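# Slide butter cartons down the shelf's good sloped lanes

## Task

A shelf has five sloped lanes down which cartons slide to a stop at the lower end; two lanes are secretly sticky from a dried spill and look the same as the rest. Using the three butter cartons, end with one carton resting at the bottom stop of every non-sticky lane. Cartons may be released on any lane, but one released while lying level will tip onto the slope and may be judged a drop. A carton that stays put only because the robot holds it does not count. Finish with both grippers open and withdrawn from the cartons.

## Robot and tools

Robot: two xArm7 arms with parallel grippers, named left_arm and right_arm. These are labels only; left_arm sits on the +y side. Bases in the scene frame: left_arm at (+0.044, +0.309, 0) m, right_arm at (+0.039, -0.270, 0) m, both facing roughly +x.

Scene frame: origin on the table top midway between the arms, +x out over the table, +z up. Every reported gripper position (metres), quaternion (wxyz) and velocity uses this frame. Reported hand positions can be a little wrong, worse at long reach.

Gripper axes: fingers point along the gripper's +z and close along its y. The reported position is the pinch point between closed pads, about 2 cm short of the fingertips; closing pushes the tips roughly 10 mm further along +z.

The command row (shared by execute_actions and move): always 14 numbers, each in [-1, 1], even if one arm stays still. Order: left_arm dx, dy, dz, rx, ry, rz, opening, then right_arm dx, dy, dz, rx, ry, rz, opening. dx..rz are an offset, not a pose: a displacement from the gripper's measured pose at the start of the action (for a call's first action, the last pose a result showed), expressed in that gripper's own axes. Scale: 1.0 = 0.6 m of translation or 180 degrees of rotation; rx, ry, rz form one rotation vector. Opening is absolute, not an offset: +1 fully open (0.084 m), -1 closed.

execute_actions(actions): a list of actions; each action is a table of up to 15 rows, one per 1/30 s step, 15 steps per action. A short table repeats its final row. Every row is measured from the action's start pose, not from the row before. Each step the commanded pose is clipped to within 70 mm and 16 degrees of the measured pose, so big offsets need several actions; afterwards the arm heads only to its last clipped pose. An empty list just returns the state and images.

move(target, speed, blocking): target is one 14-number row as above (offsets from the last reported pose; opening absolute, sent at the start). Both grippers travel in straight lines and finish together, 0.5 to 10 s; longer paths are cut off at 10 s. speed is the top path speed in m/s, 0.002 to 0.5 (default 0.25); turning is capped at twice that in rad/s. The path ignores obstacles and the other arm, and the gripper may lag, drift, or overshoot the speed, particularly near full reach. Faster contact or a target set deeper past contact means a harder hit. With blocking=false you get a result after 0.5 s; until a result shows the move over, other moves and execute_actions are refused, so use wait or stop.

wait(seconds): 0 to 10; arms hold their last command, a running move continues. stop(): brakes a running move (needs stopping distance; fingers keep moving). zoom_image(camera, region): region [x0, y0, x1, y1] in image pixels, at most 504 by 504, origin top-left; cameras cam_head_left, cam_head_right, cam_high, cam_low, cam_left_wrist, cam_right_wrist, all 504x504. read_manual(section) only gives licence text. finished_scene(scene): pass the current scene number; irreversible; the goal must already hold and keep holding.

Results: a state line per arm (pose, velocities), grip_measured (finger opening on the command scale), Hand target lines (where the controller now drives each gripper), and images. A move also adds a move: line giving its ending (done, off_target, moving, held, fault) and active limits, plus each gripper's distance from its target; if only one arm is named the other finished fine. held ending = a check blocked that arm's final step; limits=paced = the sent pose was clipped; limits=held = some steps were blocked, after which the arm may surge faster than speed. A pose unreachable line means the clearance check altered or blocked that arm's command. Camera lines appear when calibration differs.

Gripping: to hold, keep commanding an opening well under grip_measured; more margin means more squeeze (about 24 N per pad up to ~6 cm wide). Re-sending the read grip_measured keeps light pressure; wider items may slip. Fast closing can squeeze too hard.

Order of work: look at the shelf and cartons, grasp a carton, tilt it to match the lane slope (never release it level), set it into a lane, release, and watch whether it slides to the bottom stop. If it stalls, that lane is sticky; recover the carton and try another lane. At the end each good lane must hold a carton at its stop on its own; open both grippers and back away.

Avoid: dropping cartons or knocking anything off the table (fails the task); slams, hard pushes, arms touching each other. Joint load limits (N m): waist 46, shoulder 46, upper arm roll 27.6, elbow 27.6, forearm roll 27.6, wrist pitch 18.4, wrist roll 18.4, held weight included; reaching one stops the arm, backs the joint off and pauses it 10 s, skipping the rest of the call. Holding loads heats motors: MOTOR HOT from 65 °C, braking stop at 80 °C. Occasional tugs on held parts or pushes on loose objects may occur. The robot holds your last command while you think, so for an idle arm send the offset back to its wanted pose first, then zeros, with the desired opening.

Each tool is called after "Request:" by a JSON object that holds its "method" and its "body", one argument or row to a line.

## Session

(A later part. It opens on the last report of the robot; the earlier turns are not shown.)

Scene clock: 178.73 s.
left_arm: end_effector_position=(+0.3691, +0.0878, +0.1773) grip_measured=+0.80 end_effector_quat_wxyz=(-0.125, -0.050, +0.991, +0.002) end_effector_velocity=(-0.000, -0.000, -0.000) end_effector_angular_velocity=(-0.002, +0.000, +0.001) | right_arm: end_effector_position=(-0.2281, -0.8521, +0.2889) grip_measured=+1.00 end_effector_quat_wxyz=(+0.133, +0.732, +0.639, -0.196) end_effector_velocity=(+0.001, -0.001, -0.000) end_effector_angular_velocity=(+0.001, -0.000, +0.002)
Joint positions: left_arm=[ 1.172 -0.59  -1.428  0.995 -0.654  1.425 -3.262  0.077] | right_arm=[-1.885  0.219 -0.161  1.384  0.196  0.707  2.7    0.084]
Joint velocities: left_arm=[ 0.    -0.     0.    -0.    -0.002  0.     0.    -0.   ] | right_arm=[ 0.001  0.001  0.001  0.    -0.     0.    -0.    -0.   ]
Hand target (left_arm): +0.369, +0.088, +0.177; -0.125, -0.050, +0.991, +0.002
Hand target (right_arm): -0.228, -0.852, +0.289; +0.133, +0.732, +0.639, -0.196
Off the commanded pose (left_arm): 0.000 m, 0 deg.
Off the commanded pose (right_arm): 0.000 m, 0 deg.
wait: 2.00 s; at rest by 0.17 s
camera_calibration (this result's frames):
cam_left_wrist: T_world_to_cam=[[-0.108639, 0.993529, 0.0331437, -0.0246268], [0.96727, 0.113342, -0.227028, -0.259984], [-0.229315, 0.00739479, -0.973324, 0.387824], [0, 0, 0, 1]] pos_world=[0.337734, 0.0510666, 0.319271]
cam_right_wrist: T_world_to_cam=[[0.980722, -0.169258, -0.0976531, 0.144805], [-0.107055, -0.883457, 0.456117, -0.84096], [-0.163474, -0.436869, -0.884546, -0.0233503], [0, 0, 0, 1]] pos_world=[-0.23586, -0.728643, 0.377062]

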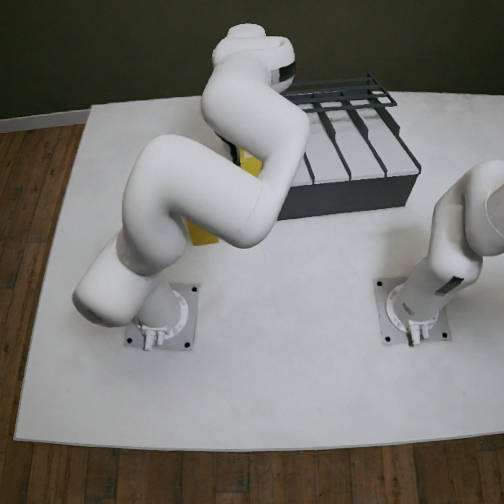

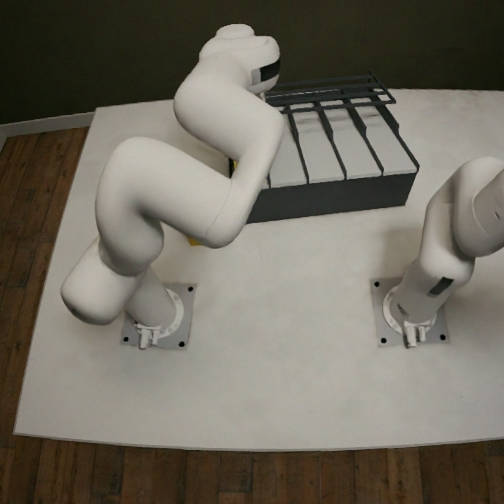

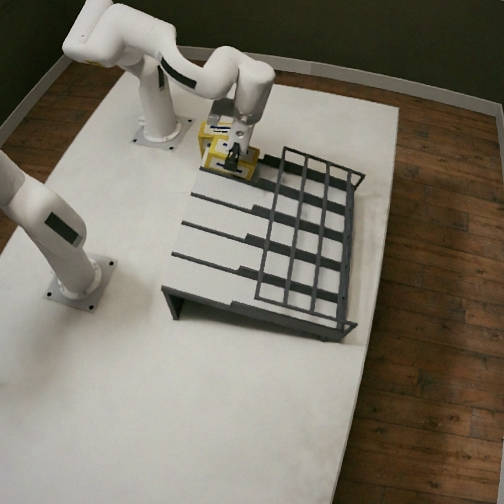

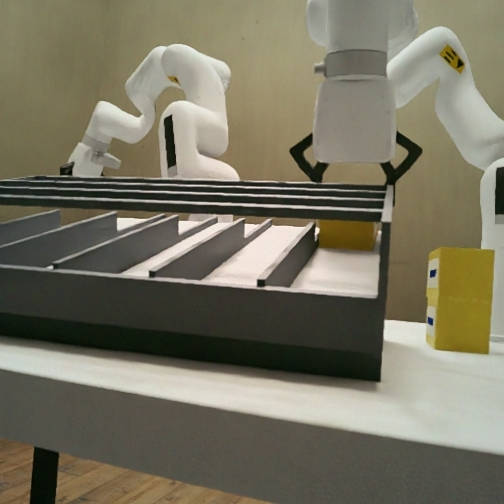

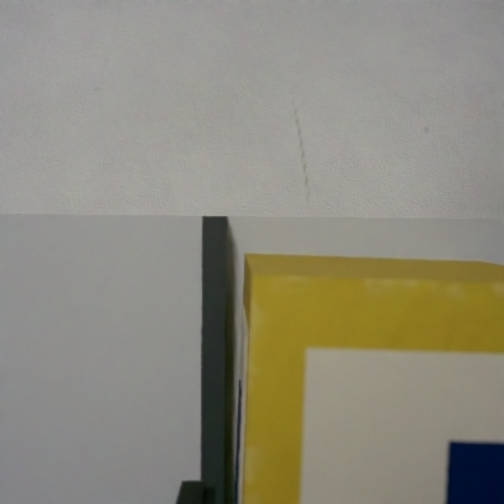

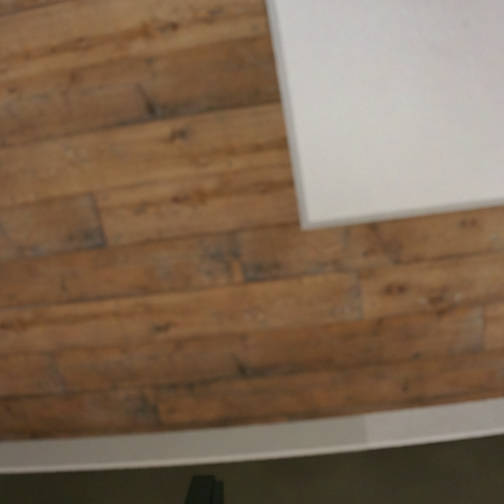

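Request:
{"method": "move", "body": {
  "target": [0,0,0,0,0.025,0,0.8,0,0,0,0,0,0,1],
  "speed": 0.05
}}

Request:
{"method": "move", "body": {
  "target": [0,0,0,0,0,0,0.2,0,0,0,0,0,0,1]
}}

Request:
{"method": "move", "body": {
  "target": [0,0,-0.05,0,0,0,0.2,0,0,0,0,0,0,1],
  "speed": 0.08
}}

Request:
{"method": "move", "body": {
  "target": [0,-0.148,0,0,0,0,0.2,0,0,0,0,0,0,1],
  "speed": 0.15
}}

Request:
{"method": "move", "body": {
  "target": [0,0,0.043,0,0,0,0.2,0,0,0,0,0,0,1],
  "speed": 0.04
}}

Request:
{"method": "zoom_image", "body": {
  "camera": "cam_low",
  "region": [220, 120, 360, 260]
}}

Scene clock: 192.97 s.
left_arm: end_effector_position=(+0.3691, +0.0878, +0.1772) grip_measured=+0.80 end_effector_quat_wxyz=(-0.164, -0.051, +0.985, -0.000) end_effector_velocity=(-0.001, -0.001, -0.001) end_effector_angular_velocity=(+0.001, +0.010, -0.003) | right_arm: end_effector_position=(-0.2281, -0.8521, +0.2889) grip_measured=+1.00 end_effector_quat_wxyz=(+0.133, +0.732, +0.639, -0.196) end_effector_velocity=(-0.002, +0.001, -0.000) end_effector_angular_velocity=(+0.002, +0.001, -0.002)
Joint positions: left_arm=[ 1.287 -0.554 -1.521  1.054 -0.636  1.49  -3.266  0.077] | right_arm=[-1.885  0.219 -0.161  1.384  0.196  0.707  2.7    0.084]
Joint velocities: left_arm=[ 0.012  0.001 -0.013  0.007  0.001  0.008 -0.    -0.   ] | right_arm=[-0.003 -0.     0.    -0.    -0.002  0.001 -0.     0.   ]
Hand target (left_arm): +0.369, +0.088, +0.177; -0.164, -0.050, +0.985, -0.000
Hand target (right_arm): -0.228, -0.852, +0.289; +0.133, +0.732, +0.639, -0.196
Off the commanded pose (left_arm): 0.000 m, 0 deg.
Off the commanded pose (right_arm): 0.000 m, 0 deg.
move: done
camera_calibration (this result's frames):
cam_left_wrist: T_world_to_cam=[[-0.107436, 0.993637, 0.0337981, -0.025184], [0.946547, 0.112626, -0.302266, -0.238932], [-0.304149, -0.000482723, -0.952624, 0.412407], [0, 0, 0, 1]] pos_world=[0.348888, 0.0521327, 0.321499]
cam_right_wrist: T_world_to_cam=[[0.980722, -0.169258, -0.0976533, 0.144806], [-0.107055, -0.883457, 0.456117, -0.84096], [-0.163474, -0.436869, -0.884546, -0.0233502], [0, 0, 0, 1]] pos_world=[-0.23586, -0.728643, 0.377062]

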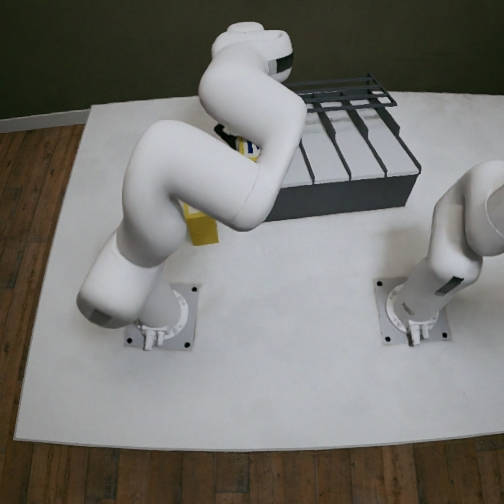

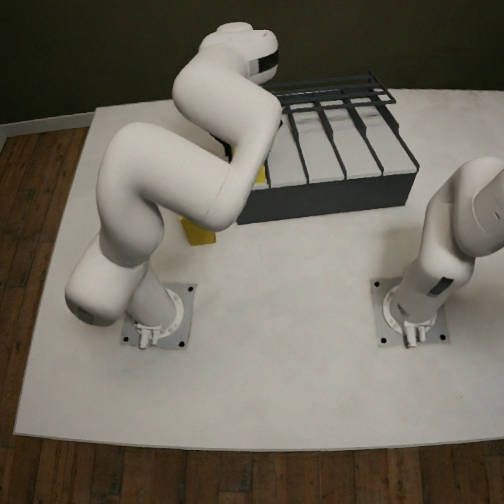

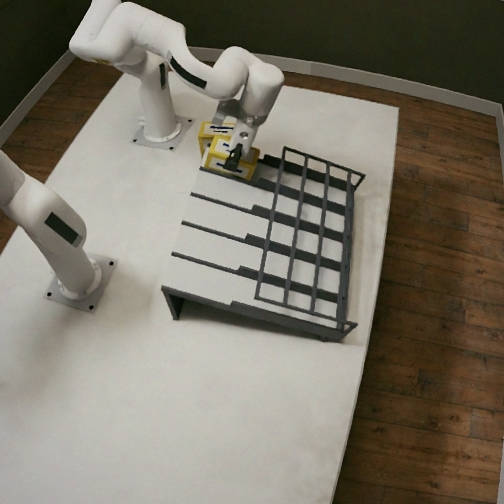

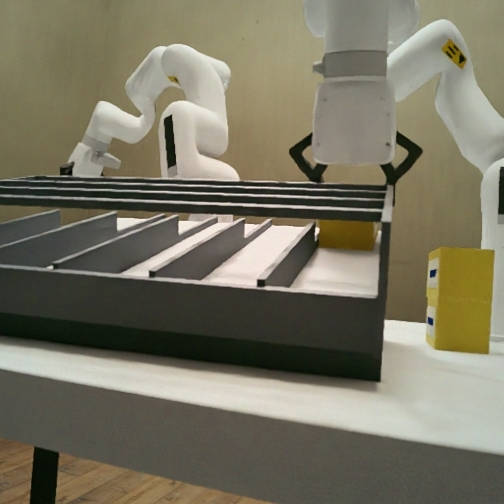

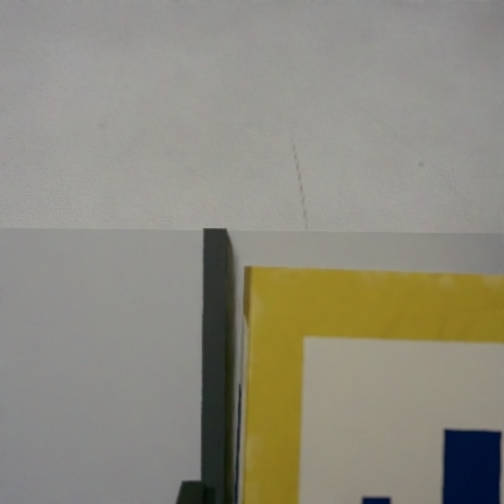

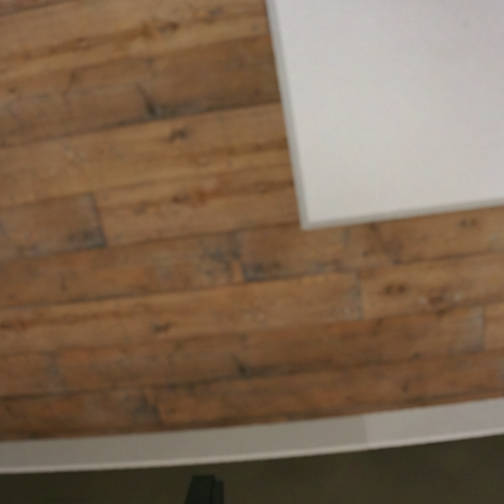

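Scene clock: 193.47 s.
left_arm: end_effector_position=(+0.3693, +0.0874, +0.1775) grip_measured=+0.47 end_effector_quat_wxyz=(-0.163, -0.050, +0.985, -0.001) end_effector_velocity=(-0.000, +0.001, -0.000) end_effector_angular_velocity=(+0.003, +0.001, +0.000) | right_arm: end_effector_position=(-0.2281, -0.8521, +0.2889) grip_measured=+1.00 end_effector_quat_wxyz=(+0.133, +0.732, +0.639, -0.196) end_effector_velocity=(+0.000, +0.000, -0.000) end_effector_angular_velocity=(+0.001, +0.000, +0.001)
Joint positions: left_arm=[ 1.287 -0.554 -1.52   1.054 -0.637  1.49  -3.266  0.064] | right_arm=[-1.885  0.219 -0.161  1.384  0.196  0.707  2.7    0.084]
Joint velocities: left_arm=[ 0.001 -0.    -0.    -0.001  0.002  0.001  0.     0.   ] | right_arm=[ 0.    -0.     0.    -0.    -0.001  0.001 -0.    -0.   ]
Hand target (left_arm): +0.369, +0.088, +0.177; -0.164, -0.051, +0.985, -0.000
Hand target (right_arm): -0.228, -0.852, +0.289; +0.133, +0.732, +0.639, -0.196
Off the commanded pose (left_arm): 0.001 m, 0 deg.
Off the commanded pose (right_arm): 0.000 m, 0 deg.
move: done
camera_calibration (this result's frames):
cam_left_wrist: T_world_to_cam=[[-0.107109, 0.993703, 0.0329035, -0.0247459], [0.946883, 0.112043, -0.301428, -0.23928], [-0.303217, -0.00112985, -0.952921, 0.41247], [0, 0, 0, 1]] pos_world=[0.348987, 0.0518658, 0.32174]
cam_right_wrist: T_world_to_cam=[[0.980722, -0.169258, -0.097653, 0.144805], [-0.107055, -0.883457, 0.456117, -0.84096], [-0.163474, -0.436869, -0.884546, -0.0233503], [0, 0, 0, 1]] pos_world=[-0.23586, -0.728644, 0.377062]

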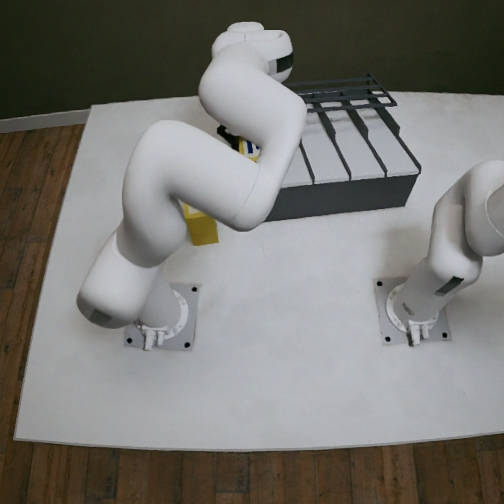

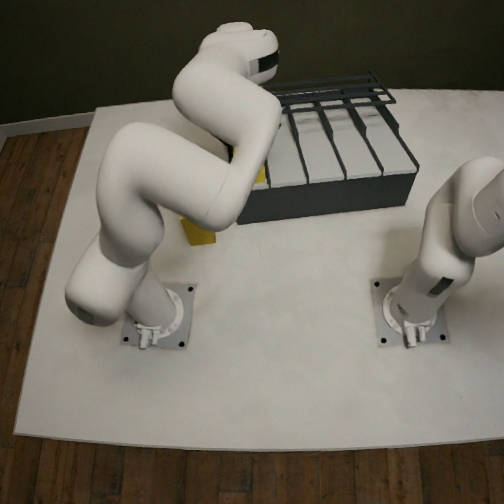

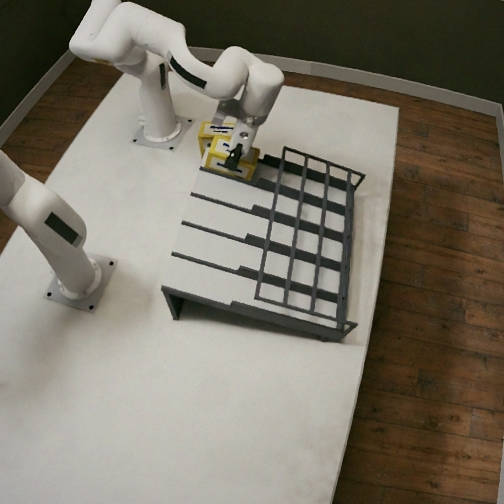

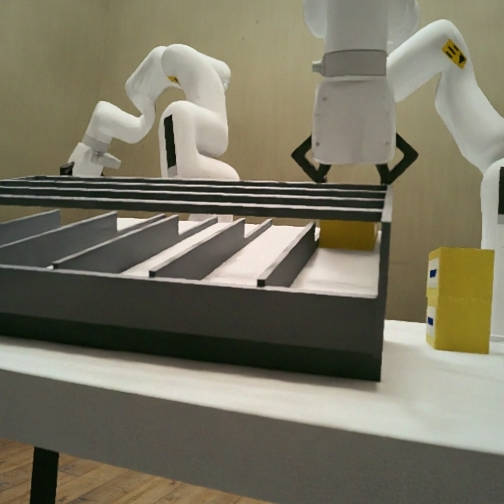

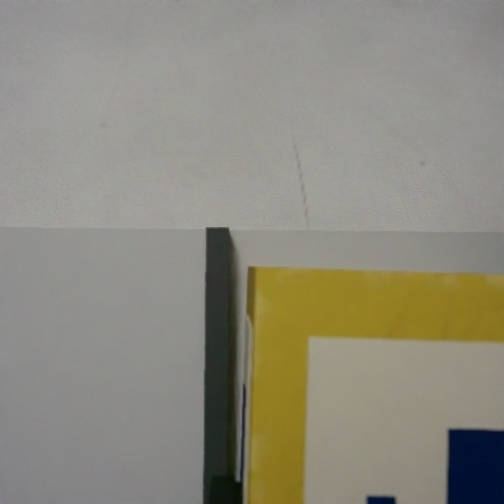

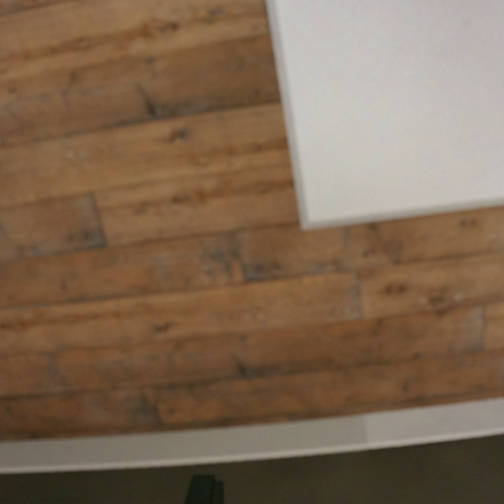

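Scene clock: 194.27 s.
left_arm: end_effector_position=(+0.3788, +0.0878, +0.2056) grip_measured=+0.47 end_effector_quat_wxyz=(-0.163, -0.050, +0.985, -0.001) end_effector_velocity=(+0.000, -0.000, +0.001) end_effector_angular_velocity=(-0.001, +0.000, -0.000) | right_arm: end_effector_position=(-0.2281, -0.8521, +0.2889) grip_measured=+1.00 end_effector_quat_wxyz=(+0.133, +0.732, +0.639, -0.196) end_effector_velocity=(+0.000, -0.000, +0.000) end_effector_angular_velocity=(-0.001, +0.001, -0.000)
Joint positions: left_arm=[ 1.31  -0.536 -1.503  1.133 -0.603  1.558 -3.284  0.064] | right_arm=[-1.885  0.219 -0.161  1.384  0.196  0.707  2.7    0.084]
Joint velocities: left_arm=[ 0.     0.001  0.     0.003 -0.     0.003 -0.001  0.   ] | right_arm=[ 0.001  0.    -0.001  0.001 -0.    -0.     0.001 -0.   ]
Hand target (left_arm): +0.379, +0.088, +0.206; -0.163, -0.050, +0.985, -0.001
Hand target (right_arm): -0.228, -0.852, +0.289; +0.133, +0.732, +0.639, -0.196
Off the commanded pose (left_arm): 0.000 m, 0 deg.
Off the commanded pose (right_arm): 0.000 m, 0 deg.
move: done
camera_calibration (this result's frames):
cam_left_wrist: T_world_to_cam=[[-0.106714, 0.993741, 0.0330425, -0.0251919], [0.946746, 0.111708, -0.301981, -0.239584], [-0.303782, -0.000942717, -0.952741, 0.442275], [0, 0, 0, 1]] pos_world=[0.358492, 0.0522147, 0.349856]
cam_right_wrist: T_world_to_cam=[[0.980722, -0.169258, -0.097653, 0.144805], [-0.107055, -0.883457, 0.456117, -0.84096], [-0.163474, -0.436869, -0.884546, -0.0233502], [0, 0, 0, 1]] pos_world=[-0.23586, -0.728644, 0.377062]

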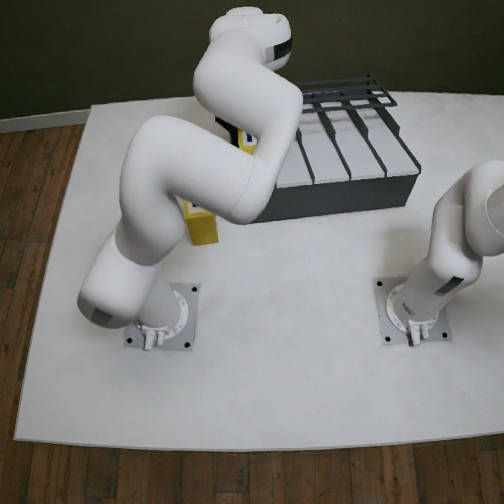

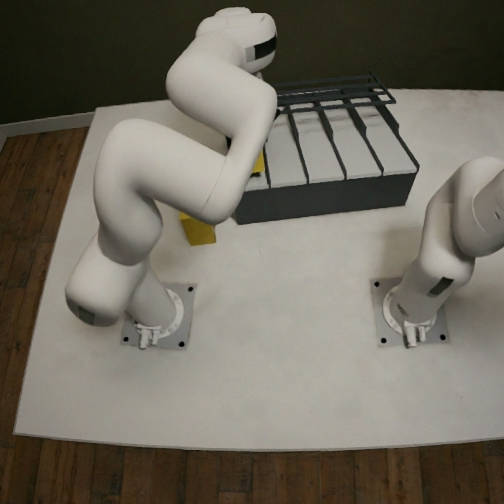

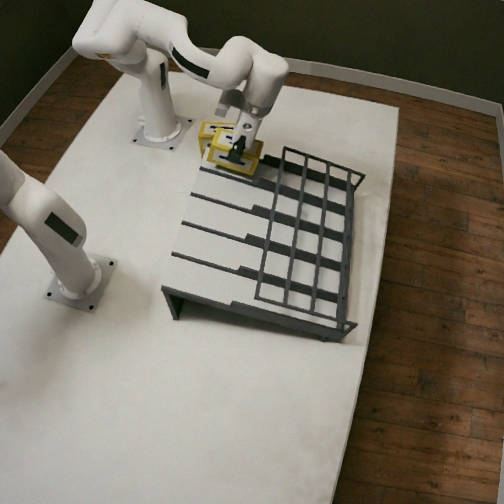

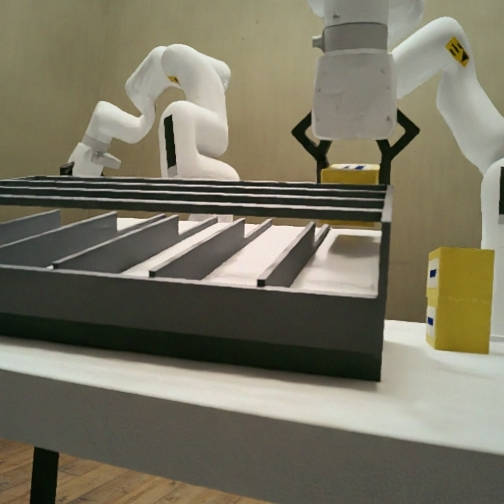

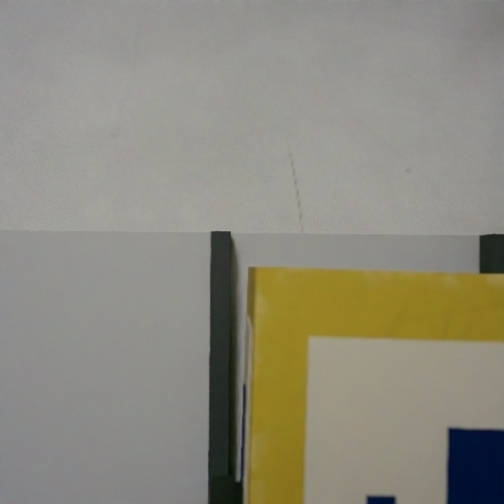

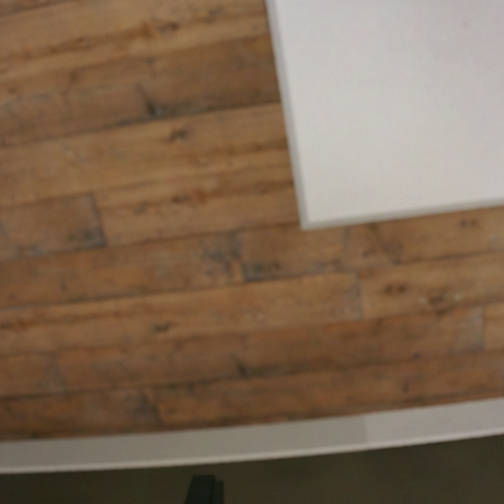

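Scene clock: 195.27 s.
left_arm: end_effector_position=(+0.3880, +0.0002, +0.2042) grip_measured=+0.47 end_effector_quat_wxyz=(-0.163, -0.051, +0.985, -0.001) end_effector_velocity=(-0.002, -0.005, -0.000) end_effector_angular_velocity=(+0.001, +0.003, -0.009) | right_arm: end_effector_position=(-0.2281, -0.8521, +0.2889) grip_measured=+1.00 end_effector_quat_wxyz=(+0.133, +0.732, +0.639, -0.196) end_effector_velocity=(+0.000, -0.000, +0.001) end_effector_angular_velocity=(-0.002, -0.001, +0.000)
Joint positions: left_arm=[ 1.476 -0.62  -1.743  1.351 -0.713  1.612 -3.415  0.064] | right_arm=[-1.885  0.219 -0.161  1.384  0.196  0.707  2.7    0.084]
Joint velocities: left_arm=[ 0.003 -0.004 -0.01   0.01  -0.002  0.005 -0.002 -0.   ] | right_arm=[ 0.    -0.001  0.001  0.     0.001  0.     0.    -0.   ]
Hand target (left_arm): +0.388, -0.001, +0.204; -0.164, -0.050, +0.985, -0.000
Hand target (right_arm): -0.228, -0.852, +0.289; +0.133, +0.732, +0.639, -0.196
Off the commanded pose (left_arm): 0.001 m, 0 deg.
Off the commanded pose (right_arm): 0.000 m, 0 deg.
move: done
camera_calibration (this result's frames):
cam_left_wrist: T_world_to_cam=[[-0.108029, 0.993591, 0.0332604, 0.0633728], [0.946669, 0.113028, -0.301733, -0.238939], [-0.303558, -0.00110923, -0.952812, 0.443589], [0, 0, 0, 1]] pos_world=[0.367697, -0.0354679, 0.348453]
cam_right_wrist: T_world_to_cam=[[0.980722, -0.169258, -0.0976529, 0.144805], [-0.107055, -0.883457, 0.456117, -0.84096], [-0.163474, -0.436869, -0.884546, -0.0233503], [0, 0, 0, 1]] pos_world=[-0.23586, -0.728644, 0.377062]

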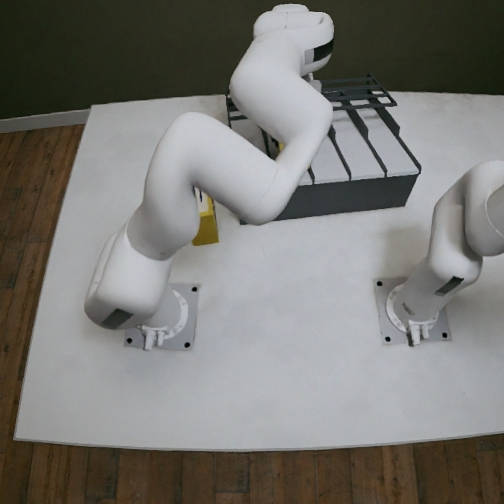

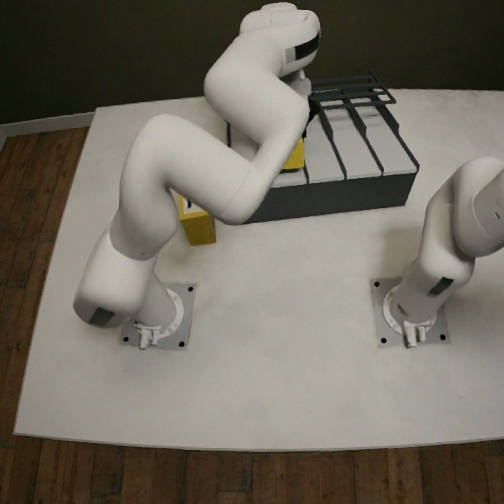

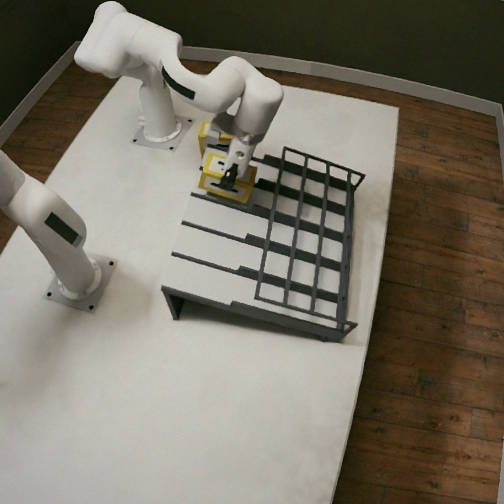

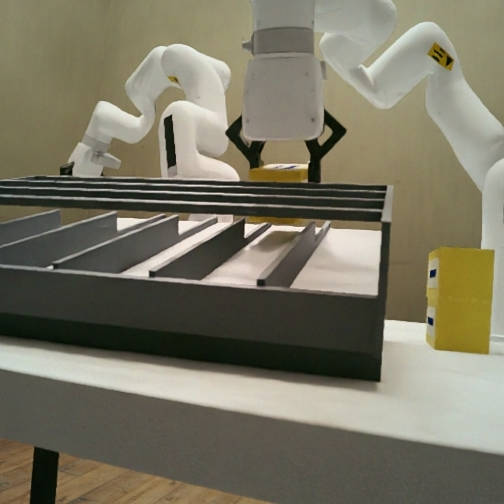

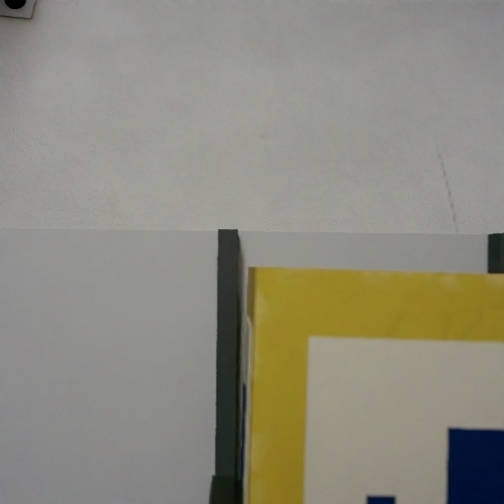

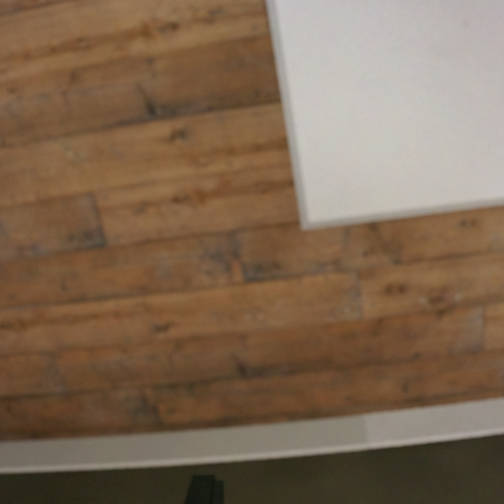

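Scene clock: 196.20 s.
left_arm: end_effector_position=(+0.3798, -0.0002, +0.1800) grip_measured=+0.47 end_effector_quat_wxyz=(-0.163, -0.051, +0.985, -0.001) end_effector_velocity=(+0.001, +0.000, +0.000) end_effector_angular_velocity=(-0.003, -0.003, +0.002) | right_arm: end_effector_position=(-0.2281, -0.8521, +0.2889) grip_measured=+1.00 end_effector_quat_wxyz=(+0.133, +0.732, +0.639, -0.196) end_effector_velocity=(+0.001, -0.000, +0.000) end_effector_angular_velocity=(-0.000, +0.000, +0.001)
Joint positions: left_arm=[ 1.446 -0.633 -1.751  1.283 -0.737  1.554 -3.401  0.064] | right_arm=[-1.885  0.219 -0.161  1.384  0.196  0.707  2.7    0.084]
Joint velocities: left_arm=[-0.001  0.001  0.002 -0.002 -0.002 -0.003  0.001 -0.   ] | right_arm=[-0.    -0.     0.002 -0.    -0.001 -0.     0.     0.   ]
Hand target (left_arm): +0.380, -0.000, +0.180; -0.163, -0.051, +0.985, -0.001
Hand target (right_arm): -0.228, -0.852, +0.289; +0.133, +0.732, +0.639, -0.196
Off the commanded pose (left_arm): 0.000 m, 0 deg.
Off the commanded pose (right_arm): 0.000 m, 0 deg.
move: done
camera_calibration (this result's frames):
cam_left_wrist: T_world_to_cam=[[-0.10831, 0.993563, 0.0331762, 0.0637342], [0.946762, 0.11327, -0.301351, -0.238599], [-0.303169, -0.00122931, -0.952936, 0.417946], [0, 0, 0, 1]] pos_world=[0.359508, -0.0357839, 0.324259]
cam_right_wrist: T_world_to_cam=[[0.980722, -0.169259, -0.0976528, 0.144805], [-0.107056, -0.883457, 0.456117, -0.84096], [-0.163474, -0.436869, -0.884546, -0.0233501], [0, 0, 0, 1]] pos_world=[-0.23586, -0.728644, 0.377062]

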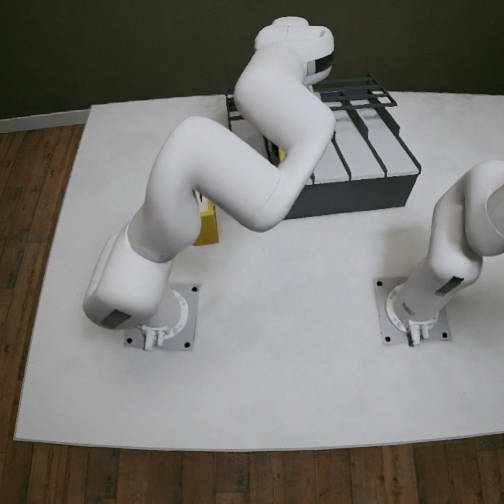

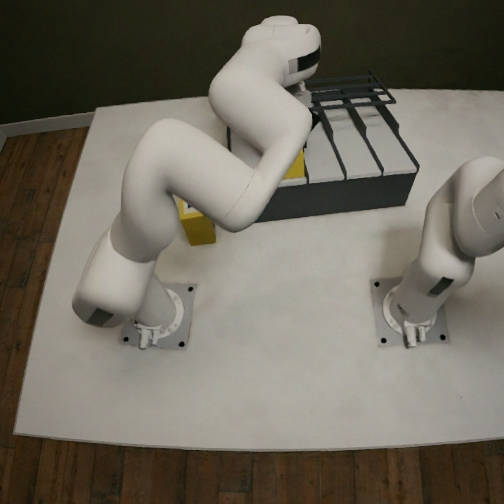

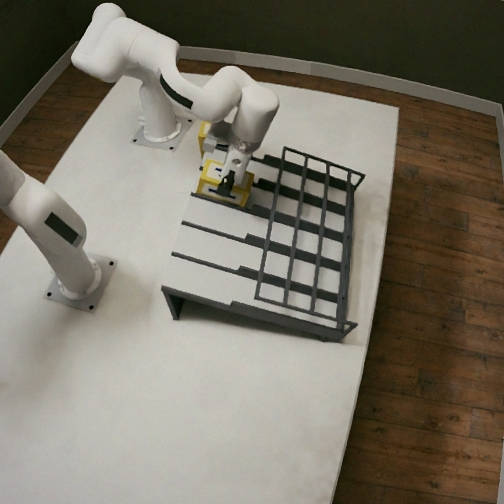

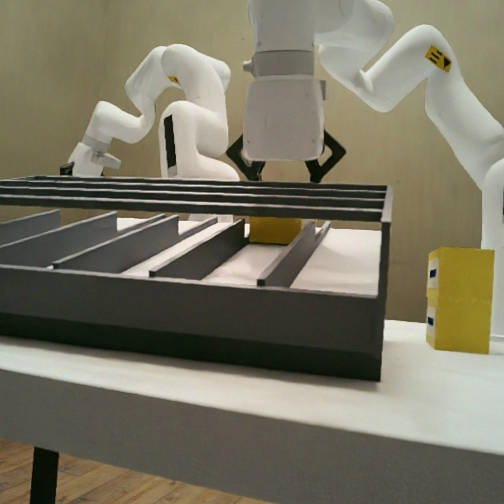

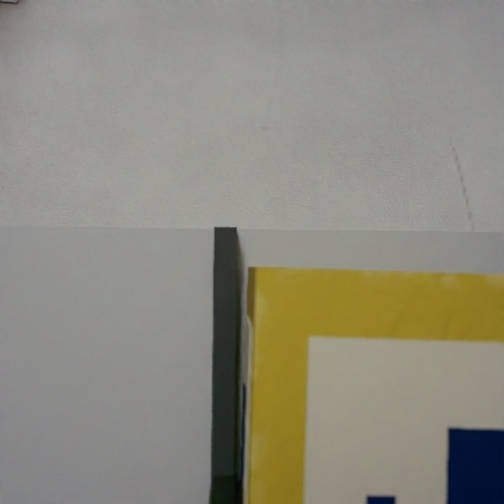

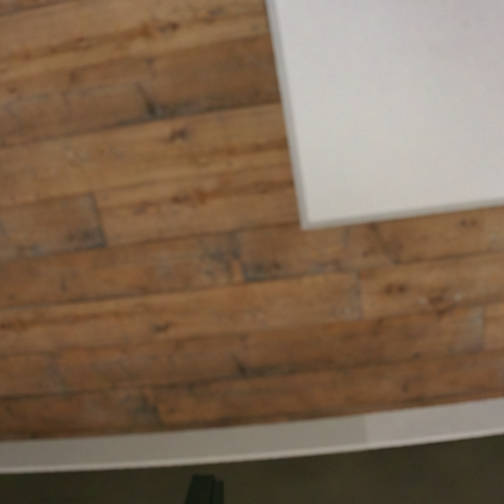

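Region (220, 120, 360, 260) of cam_low's 504x504 image, scaled by 3.600, with more detail than that image has.

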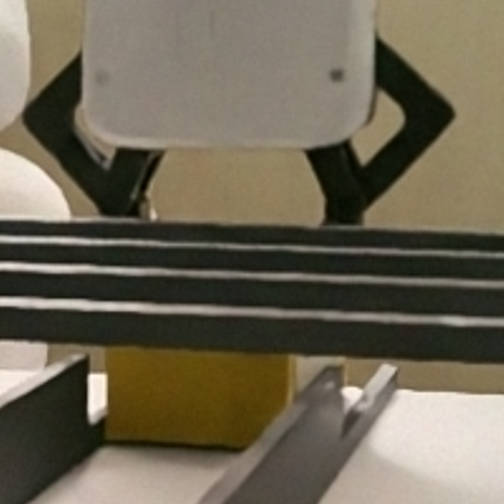

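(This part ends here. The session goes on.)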